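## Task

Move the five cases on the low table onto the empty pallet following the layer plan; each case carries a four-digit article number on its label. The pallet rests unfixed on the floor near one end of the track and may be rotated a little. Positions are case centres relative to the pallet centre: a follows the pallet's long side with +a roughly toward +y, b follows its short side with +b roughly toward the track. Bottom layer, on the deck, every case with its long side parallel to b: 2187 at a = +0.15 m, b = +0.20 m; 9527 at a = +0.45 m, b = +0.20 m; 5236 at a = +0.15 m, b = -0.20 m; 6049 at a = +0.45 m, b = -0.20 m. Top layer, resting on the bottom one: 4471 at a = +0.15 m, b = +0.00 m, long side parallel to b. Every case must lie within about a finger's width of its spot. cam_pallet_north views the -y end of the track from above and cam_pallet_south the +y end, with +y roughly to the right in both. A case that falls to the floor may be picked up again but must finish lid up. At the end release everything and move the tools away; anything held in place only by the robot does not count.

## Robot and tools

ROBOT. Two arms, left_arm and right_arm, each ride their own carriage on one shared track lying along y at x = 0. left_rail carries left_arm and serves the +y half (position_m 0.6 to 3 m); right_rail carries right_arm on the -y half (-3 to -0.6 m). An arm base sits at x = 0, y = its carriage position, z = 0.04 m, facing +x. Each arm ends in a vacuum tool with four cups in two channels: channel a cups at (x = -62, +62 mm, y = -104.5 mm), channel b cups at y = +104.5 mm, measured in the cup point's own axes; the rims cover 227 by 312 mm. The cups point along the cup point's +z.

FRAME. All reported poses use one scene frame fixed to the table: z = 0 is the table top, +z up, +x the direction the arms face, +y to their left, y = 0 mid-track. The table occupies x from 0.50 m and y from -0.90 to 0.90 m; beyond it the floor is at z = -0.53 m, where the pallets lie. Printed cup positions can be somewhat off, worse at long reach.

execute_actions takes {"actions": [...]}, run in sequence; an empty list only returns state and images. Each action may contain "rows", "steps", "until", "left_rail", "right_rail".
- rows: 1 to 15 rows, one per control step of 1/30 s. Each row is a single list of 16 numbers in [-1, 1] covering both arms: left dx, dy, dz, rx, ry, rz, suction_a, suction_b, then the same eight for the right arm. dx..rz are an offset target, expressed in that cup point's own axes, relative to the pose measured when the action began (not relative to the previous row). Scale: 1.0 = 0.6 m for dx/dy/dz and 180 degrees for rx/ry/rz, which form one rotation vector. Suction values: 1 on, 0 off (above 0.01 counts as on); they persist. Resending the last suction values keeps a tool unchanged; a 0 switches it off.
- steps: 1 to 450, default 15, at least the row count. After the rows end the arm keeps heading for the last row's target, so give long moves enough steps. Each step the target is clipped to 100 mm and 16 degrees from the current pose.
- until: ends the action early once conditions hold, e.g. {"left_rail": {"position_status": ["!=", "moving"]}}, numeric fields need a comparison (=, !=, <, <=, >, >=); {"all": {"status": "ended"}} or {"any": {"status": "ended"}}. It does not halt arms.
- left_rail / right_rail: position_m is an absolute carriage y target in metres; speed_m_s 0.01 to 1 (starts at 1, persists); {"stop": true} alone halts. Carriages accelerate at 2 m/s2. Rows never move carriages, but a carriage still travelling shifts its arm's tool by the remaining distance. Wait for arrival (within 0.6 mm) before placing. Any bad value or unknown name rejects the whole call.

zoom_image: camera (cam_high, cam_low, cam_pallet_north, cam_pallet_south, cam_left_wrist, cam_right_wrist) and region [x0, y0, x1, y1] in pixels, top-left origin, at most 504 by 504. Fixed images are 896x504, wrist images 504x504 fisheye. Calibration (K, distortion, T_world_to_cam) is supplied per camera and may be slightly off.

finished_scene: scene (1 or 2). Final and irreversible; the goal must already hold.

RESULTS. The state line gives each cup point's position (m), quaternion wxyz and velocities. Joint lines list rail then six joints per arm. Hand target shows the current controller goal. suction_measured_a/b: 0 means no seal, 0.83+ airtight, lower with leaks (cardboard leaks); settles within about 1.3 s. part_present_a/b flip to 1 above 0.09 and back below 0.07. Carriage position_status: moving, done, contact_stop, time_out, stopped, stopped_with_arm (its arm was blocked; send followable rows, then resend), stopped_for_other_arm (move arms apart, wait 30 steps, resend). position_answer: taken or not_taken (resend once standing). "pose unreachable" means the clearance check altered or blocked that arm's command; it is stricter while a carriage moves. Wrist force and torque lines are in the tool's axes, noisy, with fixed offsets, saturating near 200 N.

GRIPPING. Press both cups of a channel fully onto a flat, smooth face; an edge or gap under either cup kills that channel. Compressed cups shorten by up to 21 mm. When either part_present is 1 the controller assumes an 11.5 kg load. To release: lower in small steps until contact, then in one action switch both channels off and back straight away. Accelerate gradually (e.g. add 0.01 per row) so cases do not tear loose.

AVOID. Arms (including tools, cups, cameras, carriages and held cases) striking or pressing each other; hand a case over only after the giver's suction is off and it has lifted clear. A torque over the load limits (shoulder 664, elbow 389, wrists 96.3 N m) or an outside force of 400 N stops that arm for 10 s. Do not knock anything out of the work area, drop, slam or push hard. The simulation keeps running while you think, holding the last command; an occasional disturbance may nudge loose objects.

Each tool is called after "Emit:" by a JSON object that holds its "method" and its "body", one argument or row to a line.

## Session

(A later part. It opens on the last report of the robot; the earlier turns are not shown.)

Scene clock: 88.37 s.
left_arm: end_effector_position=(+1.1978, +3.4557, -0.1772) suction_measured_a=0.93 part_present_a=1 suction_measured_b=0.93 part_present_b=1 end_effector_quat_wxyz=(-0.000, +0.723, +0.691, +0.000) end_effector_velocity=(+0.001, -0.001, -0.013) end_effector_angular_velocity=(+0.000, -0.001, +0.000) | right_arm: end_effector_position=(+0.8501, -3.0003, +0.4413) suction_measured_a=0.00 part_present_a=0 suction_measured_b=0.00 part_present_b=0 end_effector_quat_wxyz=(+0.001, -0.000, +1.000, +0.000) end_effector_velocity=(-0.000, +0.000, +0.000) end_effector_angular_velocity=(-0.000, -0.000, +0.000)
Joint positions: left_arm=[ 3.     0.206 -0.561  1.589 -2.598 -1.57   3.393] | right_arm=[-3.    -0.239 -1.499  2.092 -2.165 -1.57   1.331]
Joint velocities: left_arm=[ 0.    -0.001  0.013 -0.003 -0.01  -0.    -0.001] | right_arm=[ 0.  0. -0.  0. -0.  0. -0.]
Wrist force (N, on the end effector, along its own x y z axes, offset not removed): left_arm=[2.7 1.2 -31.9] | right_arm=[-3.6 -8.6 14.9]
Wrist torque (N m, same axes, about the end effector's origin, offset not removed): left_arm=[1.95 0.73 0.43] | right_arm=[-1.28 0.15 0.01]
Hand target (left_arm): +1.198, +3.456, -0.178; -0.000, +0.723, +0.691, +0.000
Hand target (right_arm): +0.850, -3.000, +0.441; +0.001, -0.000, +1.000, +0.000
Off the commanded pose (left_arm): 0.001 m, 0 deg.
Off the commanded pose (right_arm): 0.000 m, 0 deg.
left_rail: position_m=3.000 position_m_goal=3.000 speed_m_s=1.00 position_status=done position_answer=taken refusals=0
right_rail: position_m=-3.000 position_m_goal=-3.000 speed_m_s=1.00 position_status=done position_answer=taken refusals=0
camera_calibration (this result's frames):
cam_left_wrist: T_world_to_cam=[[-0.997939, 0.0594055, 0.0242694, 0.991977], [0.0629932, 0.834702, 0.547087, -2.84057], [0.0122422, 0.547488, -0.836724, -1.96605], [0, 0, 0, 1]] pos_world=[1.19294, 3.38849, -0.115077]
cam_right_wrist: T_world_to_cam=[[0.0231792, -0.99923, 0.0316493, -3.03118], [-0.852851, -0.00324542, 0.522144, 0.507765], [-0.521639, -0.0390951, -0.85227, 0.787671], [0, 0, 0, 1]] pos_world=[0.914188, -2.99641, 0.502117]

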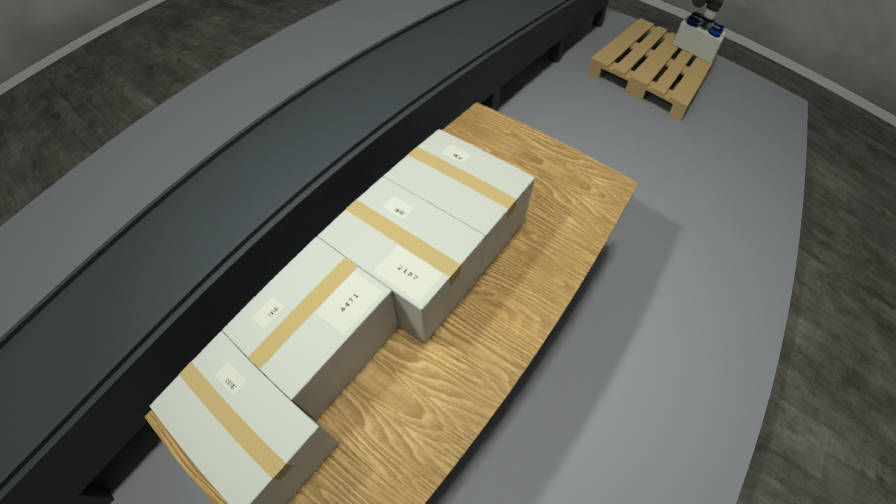

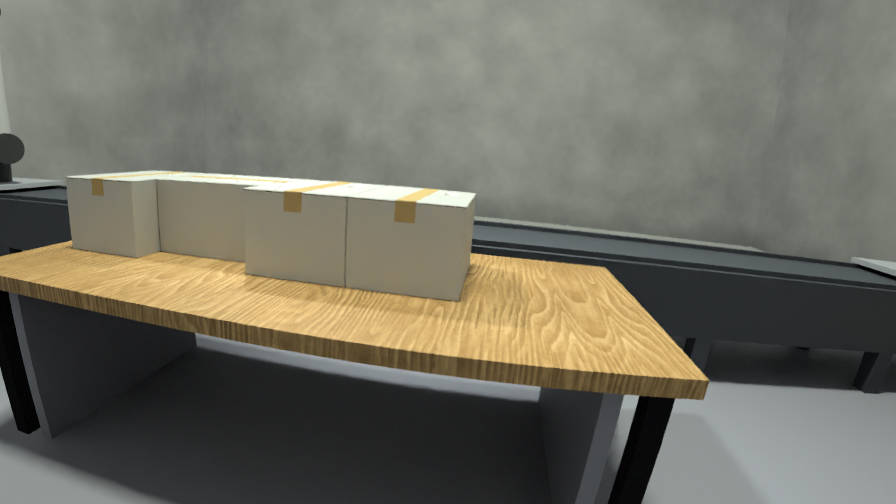

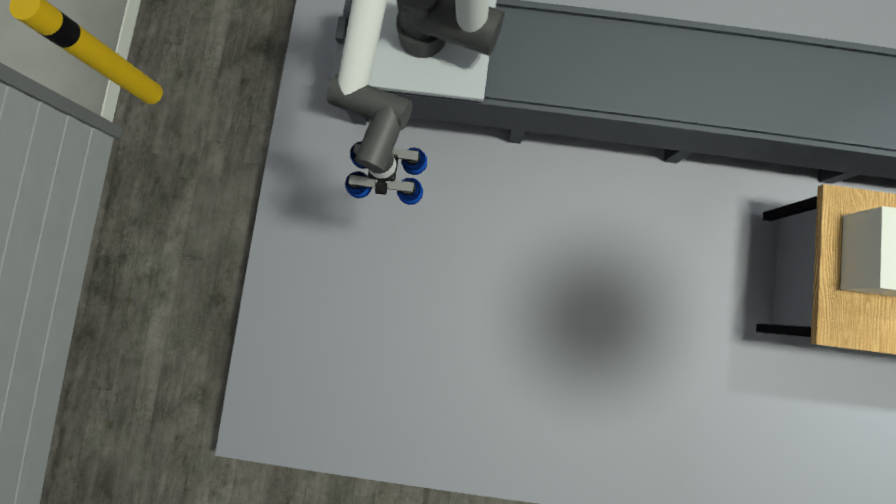

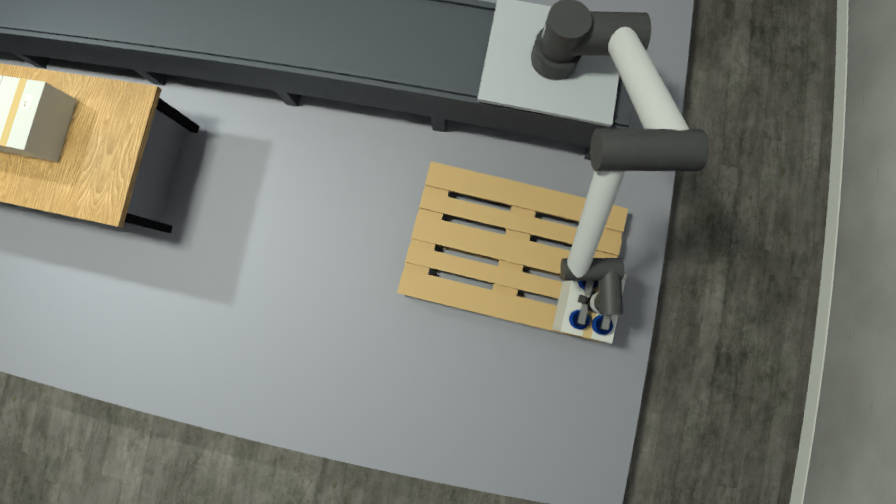

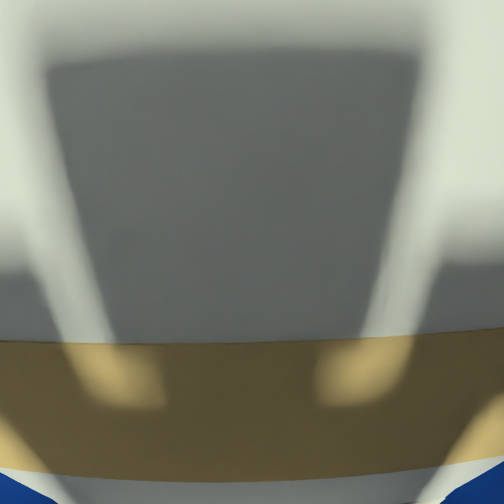

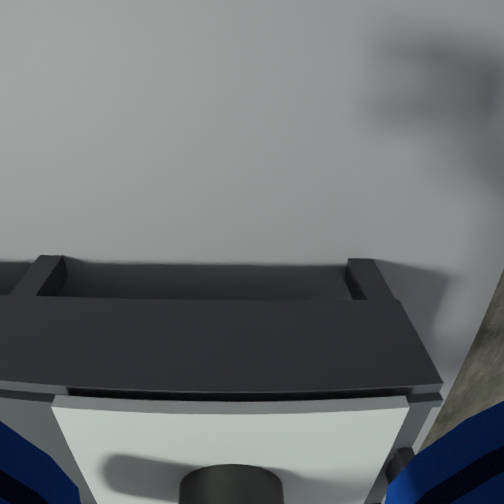

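Emit:
{"method": "execute_actions", "body": {
  "actions": [
    {"rows":[[0,0,0.005,0,0,0,1,1,0,0,0,0,0,0,0,0]],"steps":7}
  ]
}}

Scene clock: 91.80 s.
left_arm: end_effector_position=(+1.1983, +3.4556, -0.1794) suction_measured_a=0.93 part_present_a=1 suction_measured_b=0.93 part_present_b=1 end_effector_quat_wxyz=(-0.000, +0.723, +0.691, +0.000) end_effector_velocity=(+0.000, +0.000, -0.001) end_effector_angular_velocity=(-0.000, +0.000, +0.000) | right_arm: end_effector_position=(+0.8501, -3.0003, +0.4413) suction_measured_a=0.00 part_present_a=0 suction_measured_b=0.00 part_present_b=0 end_effector_quat_wxyz=(+0.001, -0.000, +1.000, +0.000) end_effector_velocity=(-0.000, +0.000, +0.000) end_effector_angular_velocity=(-0.000, -0.000, -0.000)
Joint positions: left_arm=[ 3.     0.206 -0.559  1.588 -2.6   -1.57   3.393] | right_arm=[-3.    -0.239 -1.499  2.092 -2.165 -1.57   1.331]
Joint velocities: left_arm=[ 0.     0.     0.002 -0.001 -0.    -0.     0.   ] | right_arm=[ 0. -0. -0.  0.  0.  0.  0.]
Wrist force (N, on the end effector, along its own x y z axes, offset not removed): left_arm=[-8.4 -24.4 -105.6] | right_arm=[10.2 -5.3 10.7]
Wrist torque (N m, same axes, about the end effector's origin, offset not removed): left_arm=[-5.31 4.26 0.60] | right_arm=[-0.71 -1.37 0.10]
Hand target (left_arm): +1.198, +3.456, -0.180; -0.000, +0.723, +0.691, +0.000
Hand target (right_arm): +0.850, -3.000, +0.441; +0.001, -0.000, +1.000, +0.000
Off the commanded pose (left_arm): 0.001 m, 0 deg.
Off the commanded pose (right_arm): 0.000 m, 0 deg.
left_rail: position_m=3.000 position_m_goal=3.000 speed_m_s=1.00 position_status=done position_answer=taken refusals=0
right_rail: position_m=-3.000 position_m_goal=-3.000 speed_m_s=1.00 position_status=done position_answer=taken refusals=0
camera_calibration (this result's frames):
cam_left_wrist: T_world_to_cam=[[-0.997953, 0.0594361, 0.023601, 0.992242], [0.0626498, 0.834592, 0.547294, -2.83851], [0.0128318, 0.547652, -0.836608, -1.96908], [0, 0, 0, 1]] pos_world=[1.19331, 3.3884, -0.117263]
cam_right_wrist: T_world_to_cam=[[0.0231791, -0.99923, 0.0316495, -3.03118], [-0.852851, -0.00324526, 0.522144, 0.507765], [-0.521639, -0.0390951, -0.85227, 0.787671], [0, 0, 0, 1]] pos_world=[0.914188, -2.99641, 0.502117]

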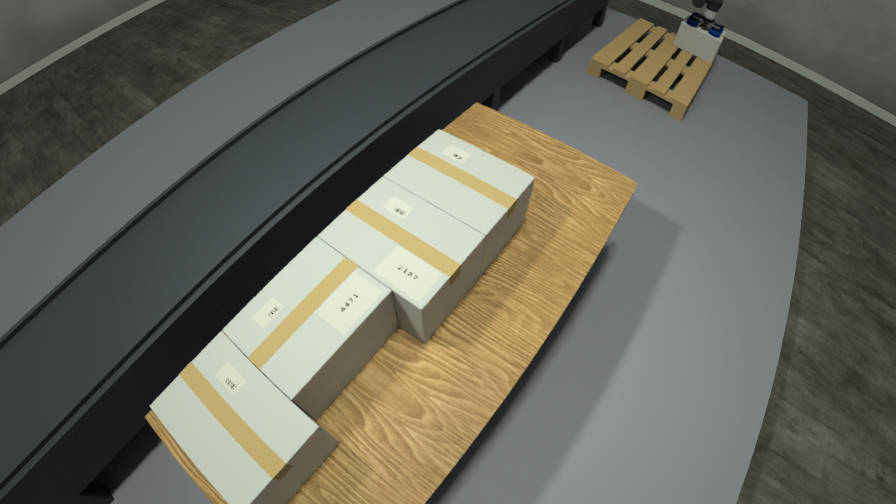

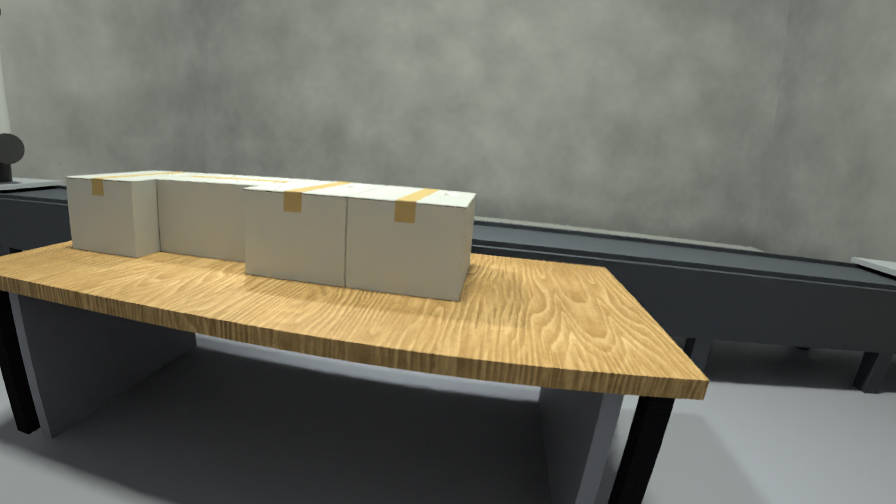

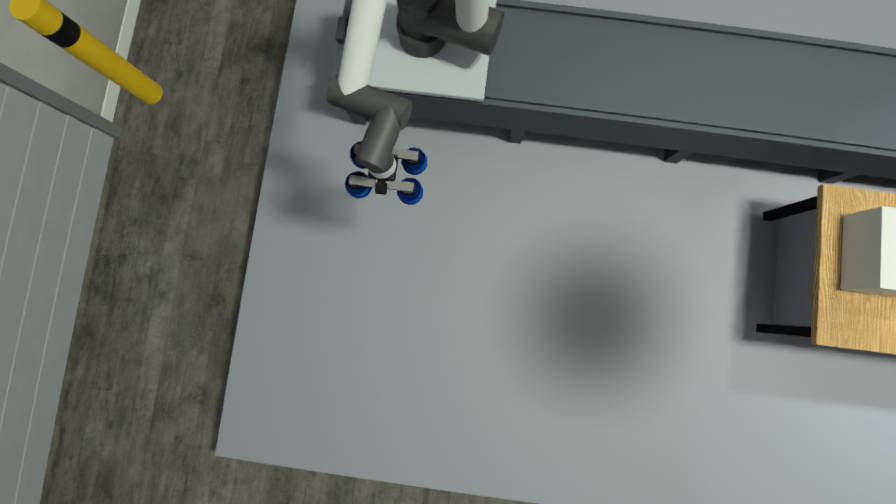

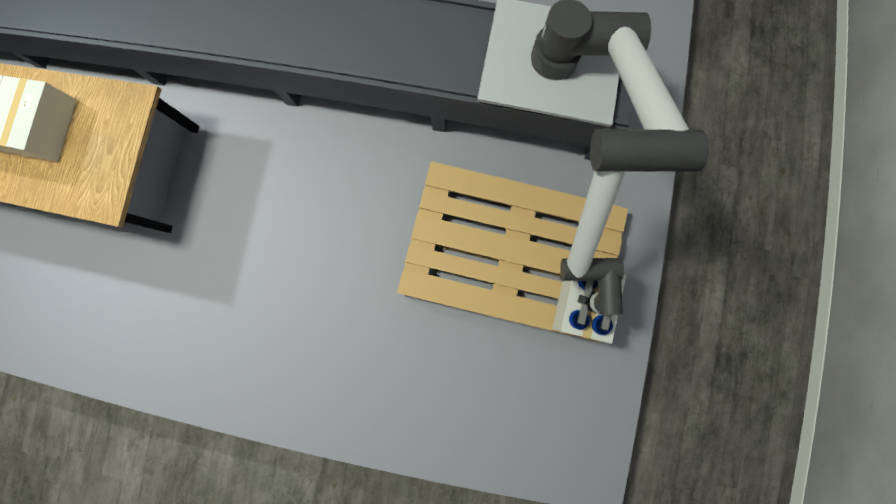

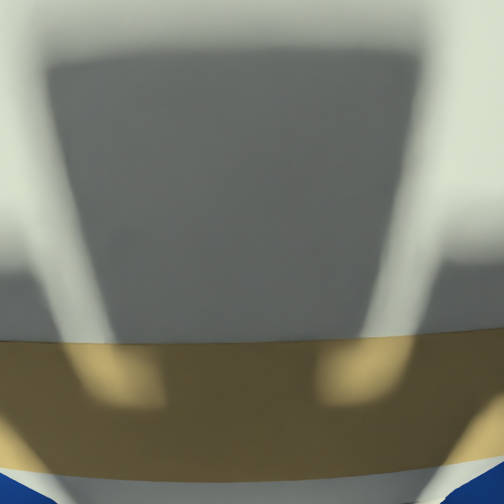

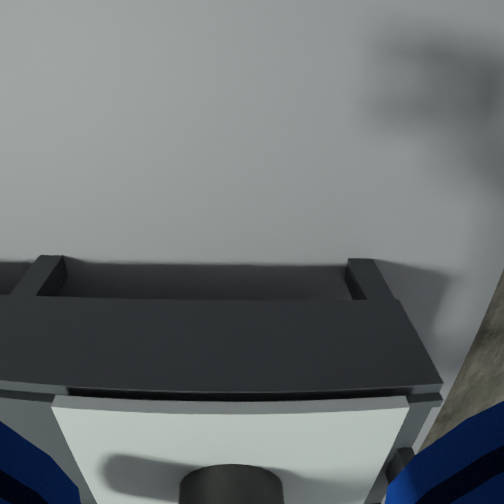

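Emit:
{"method": "execute_actions", "body": {
  "actions": [
    {"rows":[[0,0,-0.005,0,0,0,0,0,0,0,0,0,0,0,0,0],[0,0,-0.01,0,0,0,0,0,0,0,0,0,0,0,0,0],[0,0,-0.015,0,0,0,0,0,0,0,0,0,0,0,0,0],[0,0,-0.02,0,0,0,0,0,0,0,0,0,0,0,0,0],[0,0,-0.026,0,0,0,0,0,0,0,0,0,0,0,0,0],[0,0,-0.033,0,0,0,0,0,0,0,0,0,0,0,0,0],[0,0,-0.04,0,0,0,0,0,0,0,0,0,0,0,0,0],[0,0,-0.05,0,0,0,0,0,0,0,0,0,0,0,0,0],[0,0,-0.07,0,0,0,0,0,0,0,0,0,0,0,0,0],[0,0,-0.1,0,0,0,0,0,0,0,0,0,0,0,0,0],[0,0,-0.13,0,0,0,0,0,0,0,0,0,0,0,0,0],[0,0,-0.16,0,0,0,0,0,0,0,0,0,0,0,0,0],[-1,-0.56,-0.79,0,0,-0.0144,0,0,0,0,0,0,0,0,0,0]],"steps":15},
    {"left_rail":{"position_m":0.6},"steps":36}
  ]
}}

Emit:
{"method": "zoom_image", "body": {
  "camera": "cam_pallet_south",
  "region": [500,200,650,350]
}}

Scene clock: 105.90 s.
left_arm: end_effector_position=(+0.8997, +2.0694, +0.2127) suction_measured_a=0.00 part_present_a=0 suction_measured_b=0.00 part_present_b=0 end_effector_quat_wxyz=(+0.001, +0.708, +0.706, -0.001) end_effector_velocity=(-0.237, -1.370, +0.282) end_effector_angular_velocity=(-0.005, -0.008, -0.006) | right_arm: end_effector_position=(+0.8501, -3.0003, +0.4413) suction_measured_a=0.00 part_present_a=0 suction_measured_b=0.00 part_present_b=0 end_effector_quat_wxyz=(+0.001, -0.000, +1.000, +0.000) end_effector_velocity=(+0.000, -0.000, +0.000) end_effector_angular_velocity=(+0.000, -0.000, +0.000)
Joint positions: left_arm=[ 2.096 -0.254 -1.231  2.169 -2.51  -1.573  2.89 ] | right_arm=[-3.    -0.239 -1.499  2.092 -2.165 -1.57   1.331]
Joint velocities: left_arm=[-1.    -0.475 -0.512  0.203  0.299 -0.002 -0.47 ] | right_arm=[ 0. -0.  0. -0. -0.  0. -0.]
Wrist force (N, on the end effector, along its own x y z axes, offset not removed): left_arm=[-0.6 4.1 1.5] | right_arm=[0.3 -7.7 7.5]
Wrist torque (N m, same axes, about the end effector's origin, offset not removed): left_arm=[0.42 0.76 0.39] | right_arm=[-1.04 -0.35 0.16]
Hand target (left_arm): +0.867, +1.957, +0.252; +0.002, +0.708, +0.706, -0.001
Hand target (right_arm): +0.850, -3.000, +0.441; +0.001, -0.000, +1.000, +0.000
Off the commanded pose (left_arm): 0.146 m, 0 deg; position clipped at the last step of the last action.
Off the commanded pose (right_arm): 0.000 m, 0 deg.
left_rail: position_m=2.096 position_m_goal=0.600 speed_m_s=1.00 position_status=moving position_answer=taken refusals=0
right_rail: position_m=-3.000 position_m_goal=-3.000 speed_m_s=1.00 position_status=done position_answer=taken refusals=0
camera_calibration (this result's frames):
cam_left_wrist: T_world_to_cam=[[-0.999573, 0.0166855, 0.0239953, 0.857303], [0.0270681, 0.83816, 0.544752, -1.85227], [-0.0110225, 0.545168, -0.838254, -0.851094], [0, 0, 0, 1]] pos_world=[0.897693, 2.00218, 0.275022]
cam_right_wrist: T_world_to_cam=[[0.0231791, -0.99923, 0.0316493, -3.03118], [-0.852851, -0.00324535, 0.522144, 0.507765], [-0.521639, -0.039095, -0.85227, 0.787671], [0, 0, 0, 1]] pos_world=[0.914188, -2.99641, 0.502117]

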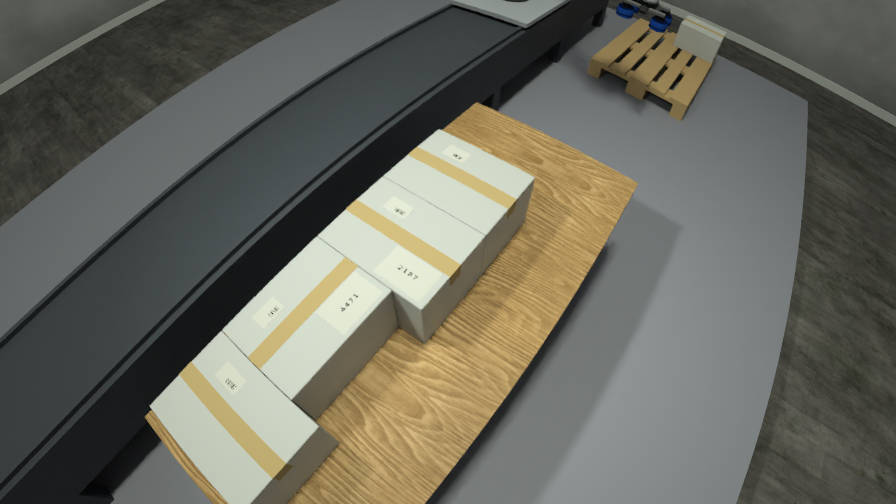

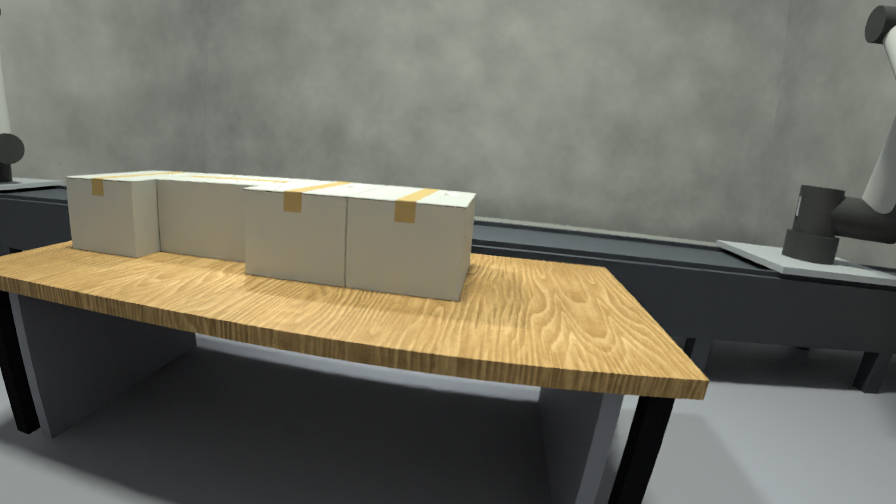

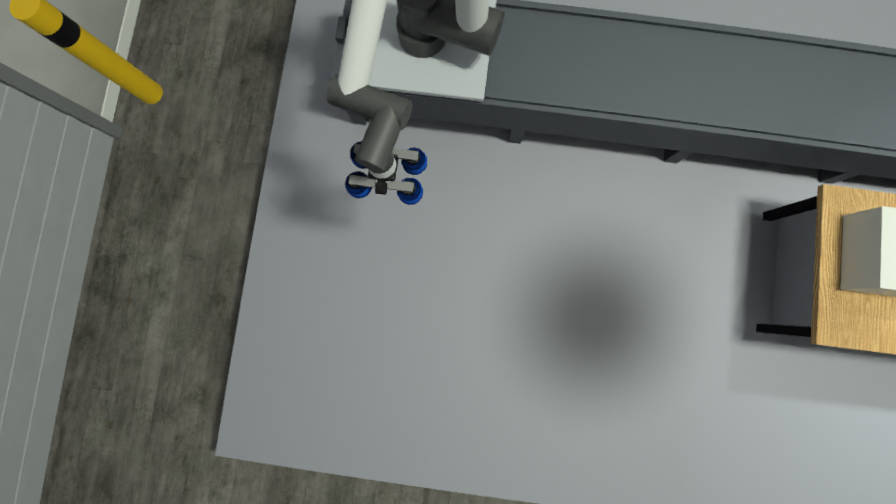

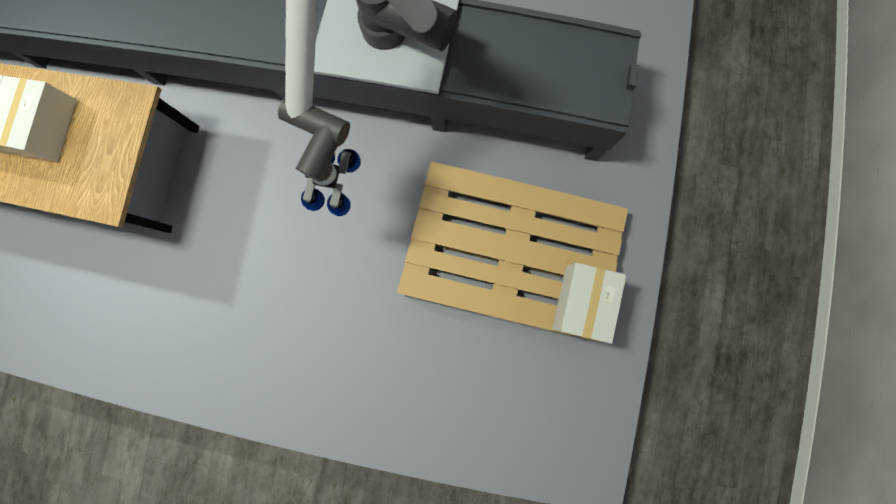

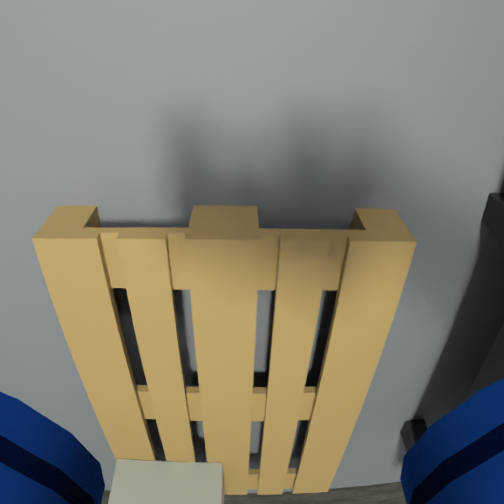

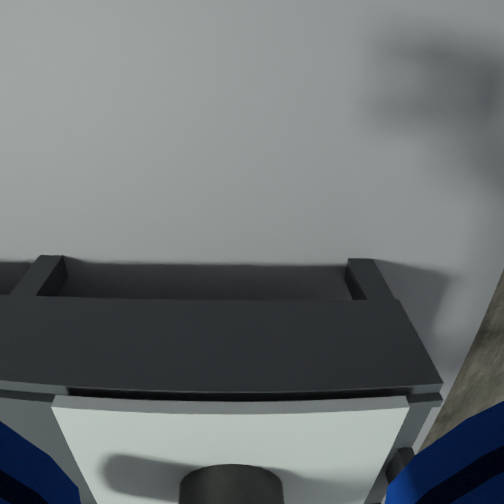

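Region (500, 200, 650, 350) of cam_pallet_south's 896x504 image, scaled by 3.360, with more detail than that image has.

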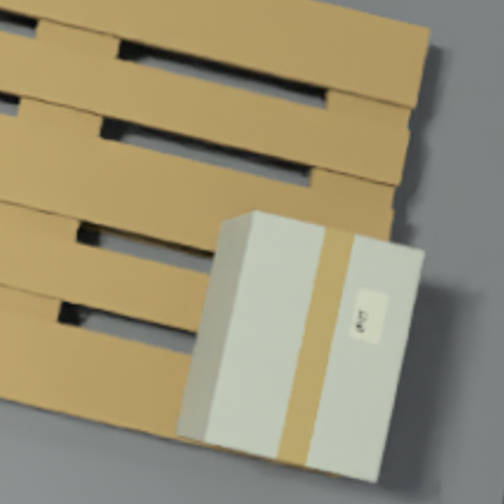

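Emit:
{"method": "execute_actions", "body": {
  "actions": []
}}

Emit:
{"method": "zoom_image", "body": {
  "camera": "cam_high",
  "region": [200,130,500,410]
}}

Scene clock: 110.20 s.
left_arm: end_effector_position=(+0.8671, +0.5235, +0.2517) suction_measured_a=0.00 part_present_a=0 suction_measured_b=0.00 part_present_b=0 end_effector_quat_wxyz=(+0.002, +0.708, +0.706, -0.001) end_effector_velocity=(+0.000, +0.000, +0.000) end_effector_angular_velocity=(+0.000, -0.000, +0.000) | right_arm: end_effector_position=(+0.8501, -3.0003, +0.4413) suction_measured_a=0.00 part_present_a=0 suction_measured_b=0.00 part_present_b=0 end_effector_quat_wxyz=(+0.001, -0.000, +1.000, +0.000) end_effector_velocity=(-0.000, +0.000, +0.000) end_effector_angular_velocity=(-0.000, -0.000, +0.000)
Joint positions: left_arm=[ 0.6   -0.32  -1.301  2.194 -2.467 -1.573  2.824] | right_arm=[-3.    -0.239 -1.499  2.092 -2.165 -1.57   1.331]
Joint velocities: left_arm=[ 0.  0. -0. -0.  0.  0. -0.] | right_arm=[ 0.  0. -0.  0. -0.  0.  0.]
Wrist force (N, on the end effector, along its own x y z axes, offset not removed): left_arm=[-0.4 0.3 2.6] | right_arm=[6.0 -1.3 14.0]
Wrist torque (N m, same axes, about the end effector's origin, offset not removed): left_arm=[-0.05 0.71 0.45] | right_arm=[-0.22 -0.91 0.10]
Hand target (left_arm): +0.867, +0.523, +0.252; +0.002, +0.708, +0.706, -0.001
Hand target (right_arm): +0.850, -3.000, +0.441; +0.001, -0.000, +1.000, +0.000
Off the commanded pose (left_arm): 0.074 m, 0 deg; position clipped at the last step of the last action.
Off the commanded pose (right_arm): 0.000 m, 0 deg.
left_rail: position_m=0.600 position_m_goal=0.600 speed_m_s=1.00 position_status=done position_answer=taken refusals=0
right_rail: position_m=-3.000 position_m_goal=-3.000 speed_m_s=1.00 position_status=done position_answer=taken refusals=0
camera_calibration (this result's frames):
cam_left_wrist: T_world_to_cam=[[-0.999616, 0.0170153, 0.0218903, 0.849904], [0.0261876, 0.838741, 0.5439, -0.576305], [-0.00910562, 0.544265, -0.838864, 0.0229788], [0, 0, 0, 1]] pos_world=[0.864879, 0.456403, 0.314124]
cam_right_wrist: T_world_to_cam=[[0.0231791, -0.99923, 0.0316492, -3.03118], [-0.852851, -0.0032454, 0.522144, 0.507765], [-0.521639, -0.0390949, -0.85227, 0.787672], [0, 0, 0, 1]] pos_world=[0.914188, -2.99641, 0.502117]

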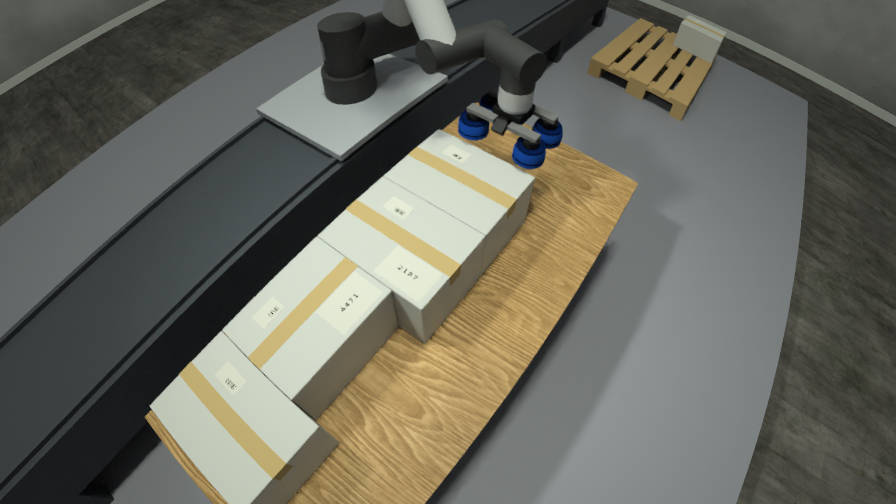

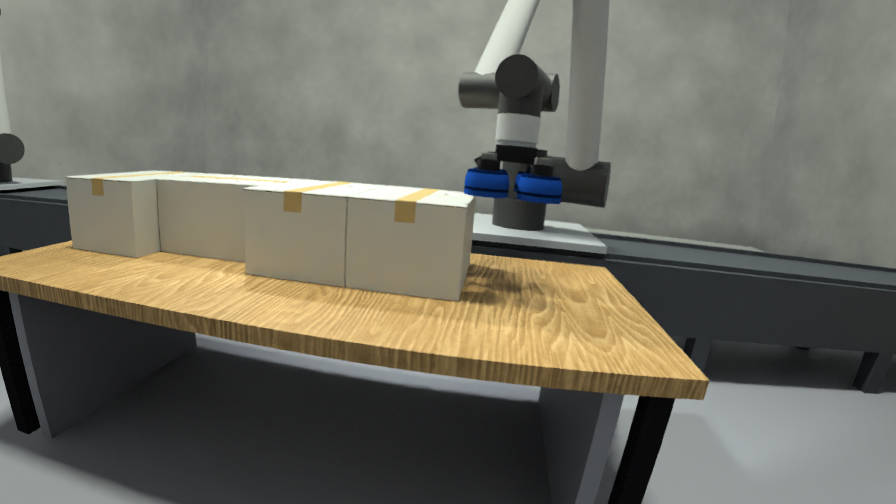

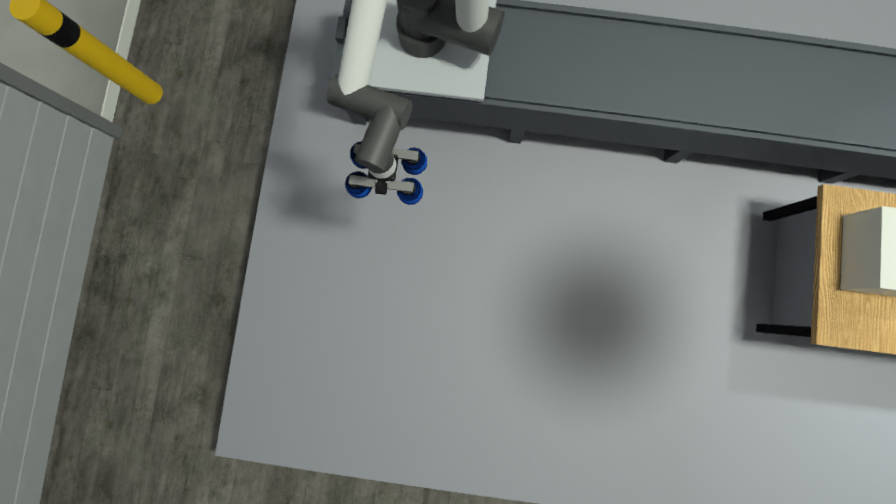

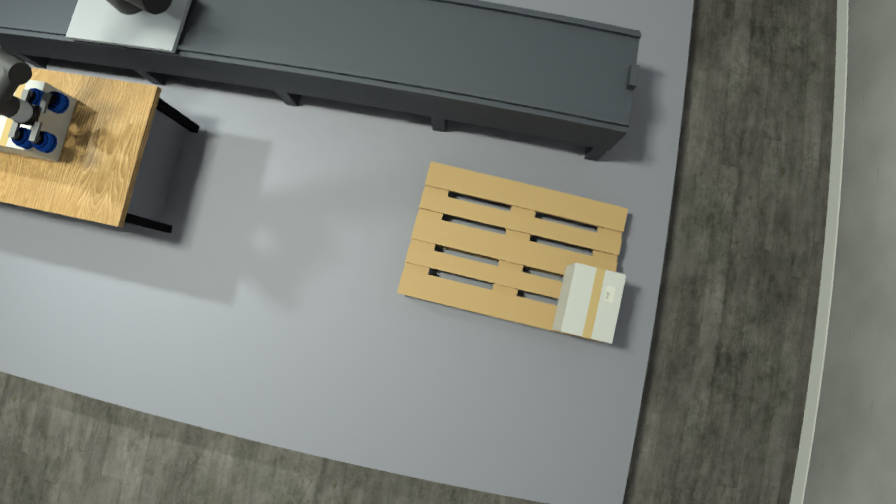

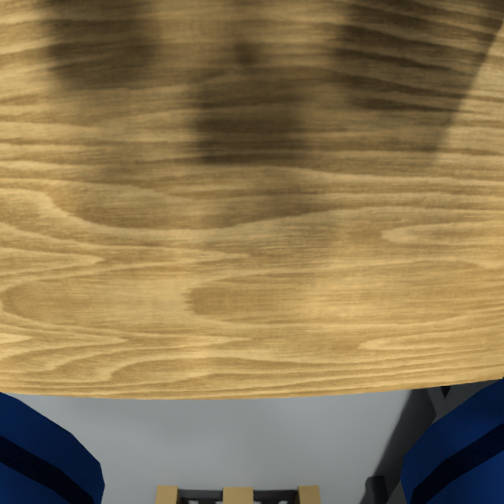

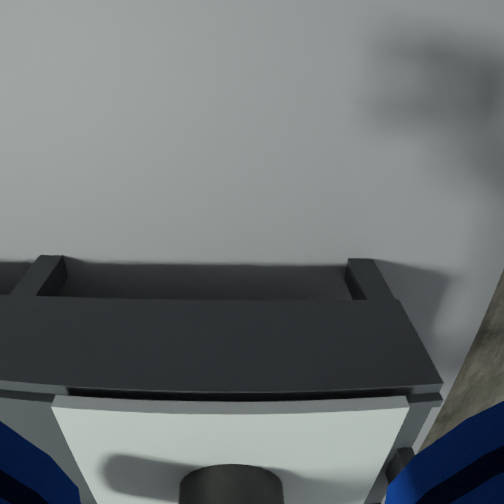

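Region (200, 130, 500, 410) of cam_high's 896x504 image, scaled by 1.680, with more detail than that image has; it fills the top 470 rows of this view, and the rest is white.

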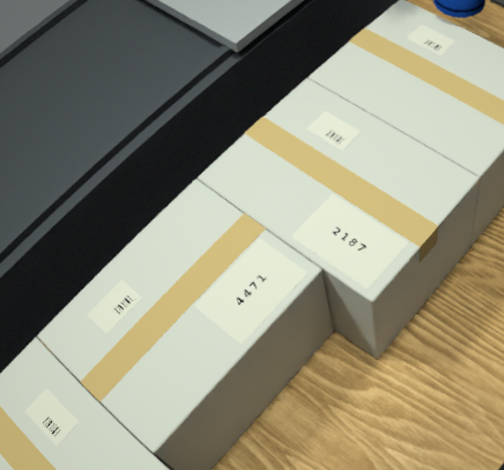

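Emit:
{"method": "execute_actions", "body": {
  "actions": [
    {"rows":[[-0.03,0,0,0,0,0,0,0,0,0,0,0,0,0,0,0],[-0.08,-0.01,0,0,0,0,0,0,0,0,0,0,0,0,0,0],[-0.414,-0.051,0,0,0.001,-0.0008,0,0,0,0,0,0,0,0,0,0]],"steps":25},
    {"rows":[[0,0,0.01,0,0,0,0,0,0,0,0,0,0,0,0,0],[0,0,0.02,0,0,0,0,0,0,0,0,0,0,0,0,0],[0,0,0.03,0,0,0,0,0,0,0,0,0,0,0,0,0],[0,0,0.04,0,0,0,0,0,0,0,0,0,0,0,0,0],[0,0,0.05,0,0,0,1,1,0,0,0,0,0,0,0,0],[0,0,0.058,0,0,0,1,1,0,0,0,0,0,0,0,0],[0,0,0.065,0,0,0,1,1,0,0,0,0,0,0,0,0]],"steps":12}
  ]
}}

Scene clock: 118.40 s.
left_arm: end_effector_position=(+0.8353, +0.2754, +0.2171) suction_measured_a=0.51 part_present_a=1 suction_measured_b=0.54 part_present_b=1 end_effector_quat_wxyz=(+0.001, +0.707, +0.707, +0.000) end_effector_velocity=(+0.004, -0.003, -0.031) end_effector_angular_velocity=(+0.005, +0.008, -0.001) | right_arm: end_effector_position=(+0.8501, -3.0003, +0.4413) suction_measured_a=0.00 part_present_a=0 suction_measured_b=0.00 part_present_b=0 end_effector_quat_wxyz=(+0.001, -0.000, +1.000, +0.000) end_effector_velocity=(+0.000, -0.000, -0.000) end_effector_angular_velocity=(+0.000, +0.000, -0.000)
Joint positions: left_arm=[ 0.6   -0.597 -1.239  2.174 -2.508 -1.571  2.545] | right_arm=[-3.    -0.239 -1.499  2.092 -2.165 -1.57   1.331]
Joint velocities: left_arm=[ 0.     0.     0.039  0.003 -0.033  0.     0.001] | right_arm=[ 0. -0.  0. -0.  0. -0.  0.]
Wrist force (N, on the end effector, along its own x y z axes, offset not removed): left_arm=[-10.1 9.2 -74.5] | right_arm=[1.5 -4.1 12.6]
Wrist torque (N m, same axes, about the end effector's origin, offset not removed): left_arm=[-1.17 -0.36 -0.25] | right_arm=[-0.59 -0.37 -0.02]
Hand target (left_arm): +0.835, +0.276, +0.213; +0.001, +0.707, +0.707, +0.000
Hand target (right_arm): +0.850, -3.000, +0.441; +0.001, -0.000, +1.000, +0.000
Off the commanded pose (left_arm): 0.004 m, 0 deg.
Off the commanded pose (right_arm): 0.000 m, 0 deg.
left_rail: position_m=0.600 position_m_goal=0.600 speed_m_s=1.00 position_status=done position_answer=taken refusals=0
right_rail: position_m=-3.000 position_m_goal=-3.000 speed_m_s=1.00 position_status=done position_answer=taken refusals=0
camera_calibration (this result's frames):
cam_left_wrist: T_world_to_cam=[[-0.999657, 0.0145344, 0.0217799, 0.823862], [0.0240681, 0.837634, 0.545702, -0.346836], [-0.0103122, 0.546039, -0.837696, 0.129001], [0, 0, 0, 1]] pos_world=[0.833258, 0.208107, 0.279389]
cam_right_wrist: T_world_to_cam=[[0.0231793, -0.99923, 0.0316495, -3.03118], [-0.852851, -0.00324539, 0.522144, 0.507765], [-0.521639, -0.0390952, -0.85227, 0.787671], [0, 0, 0, 1]] pos_world=[0.914188, -2.99641, 0.502117]

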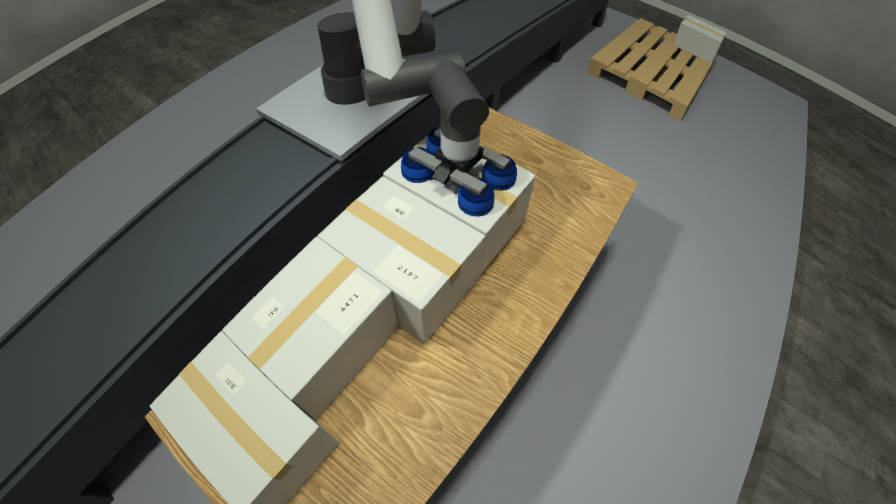

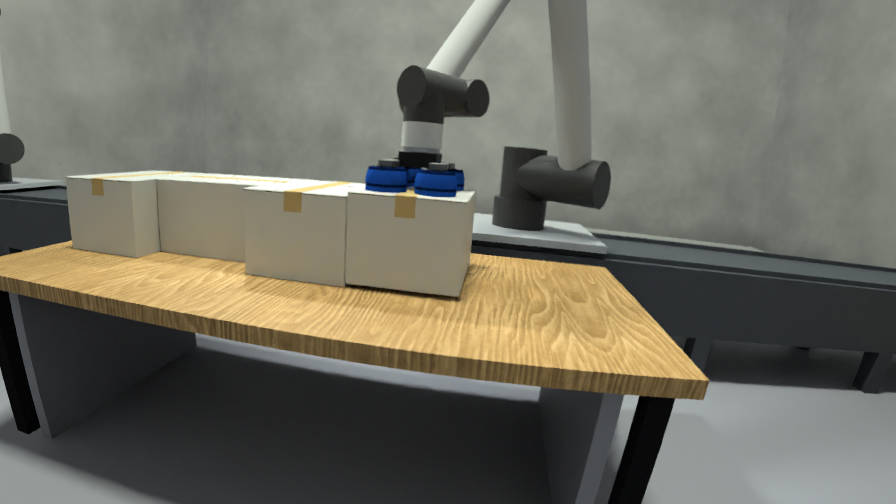

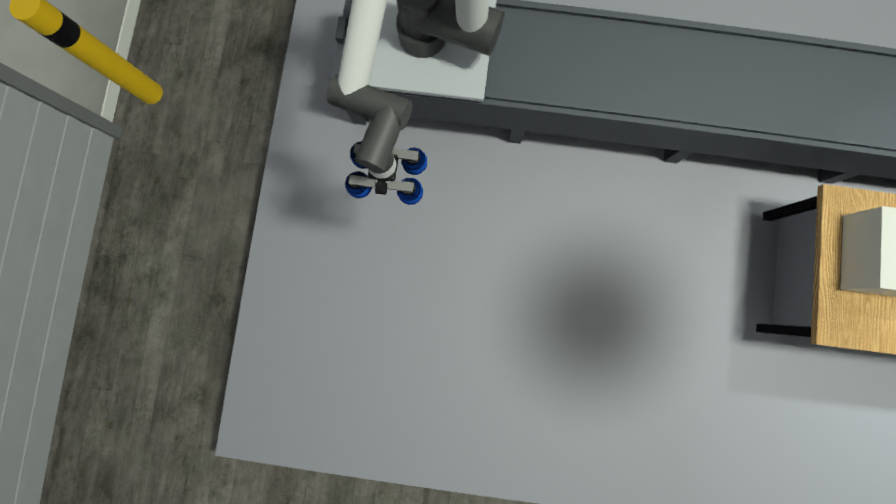

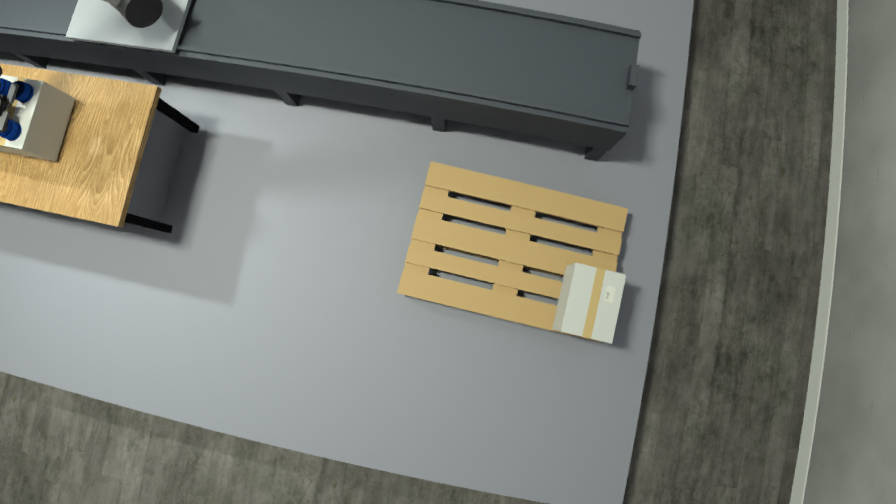

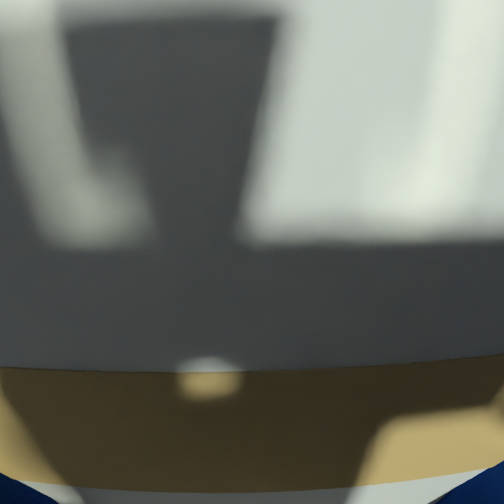

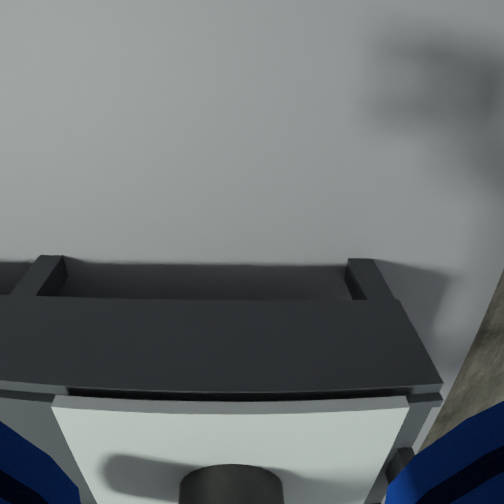

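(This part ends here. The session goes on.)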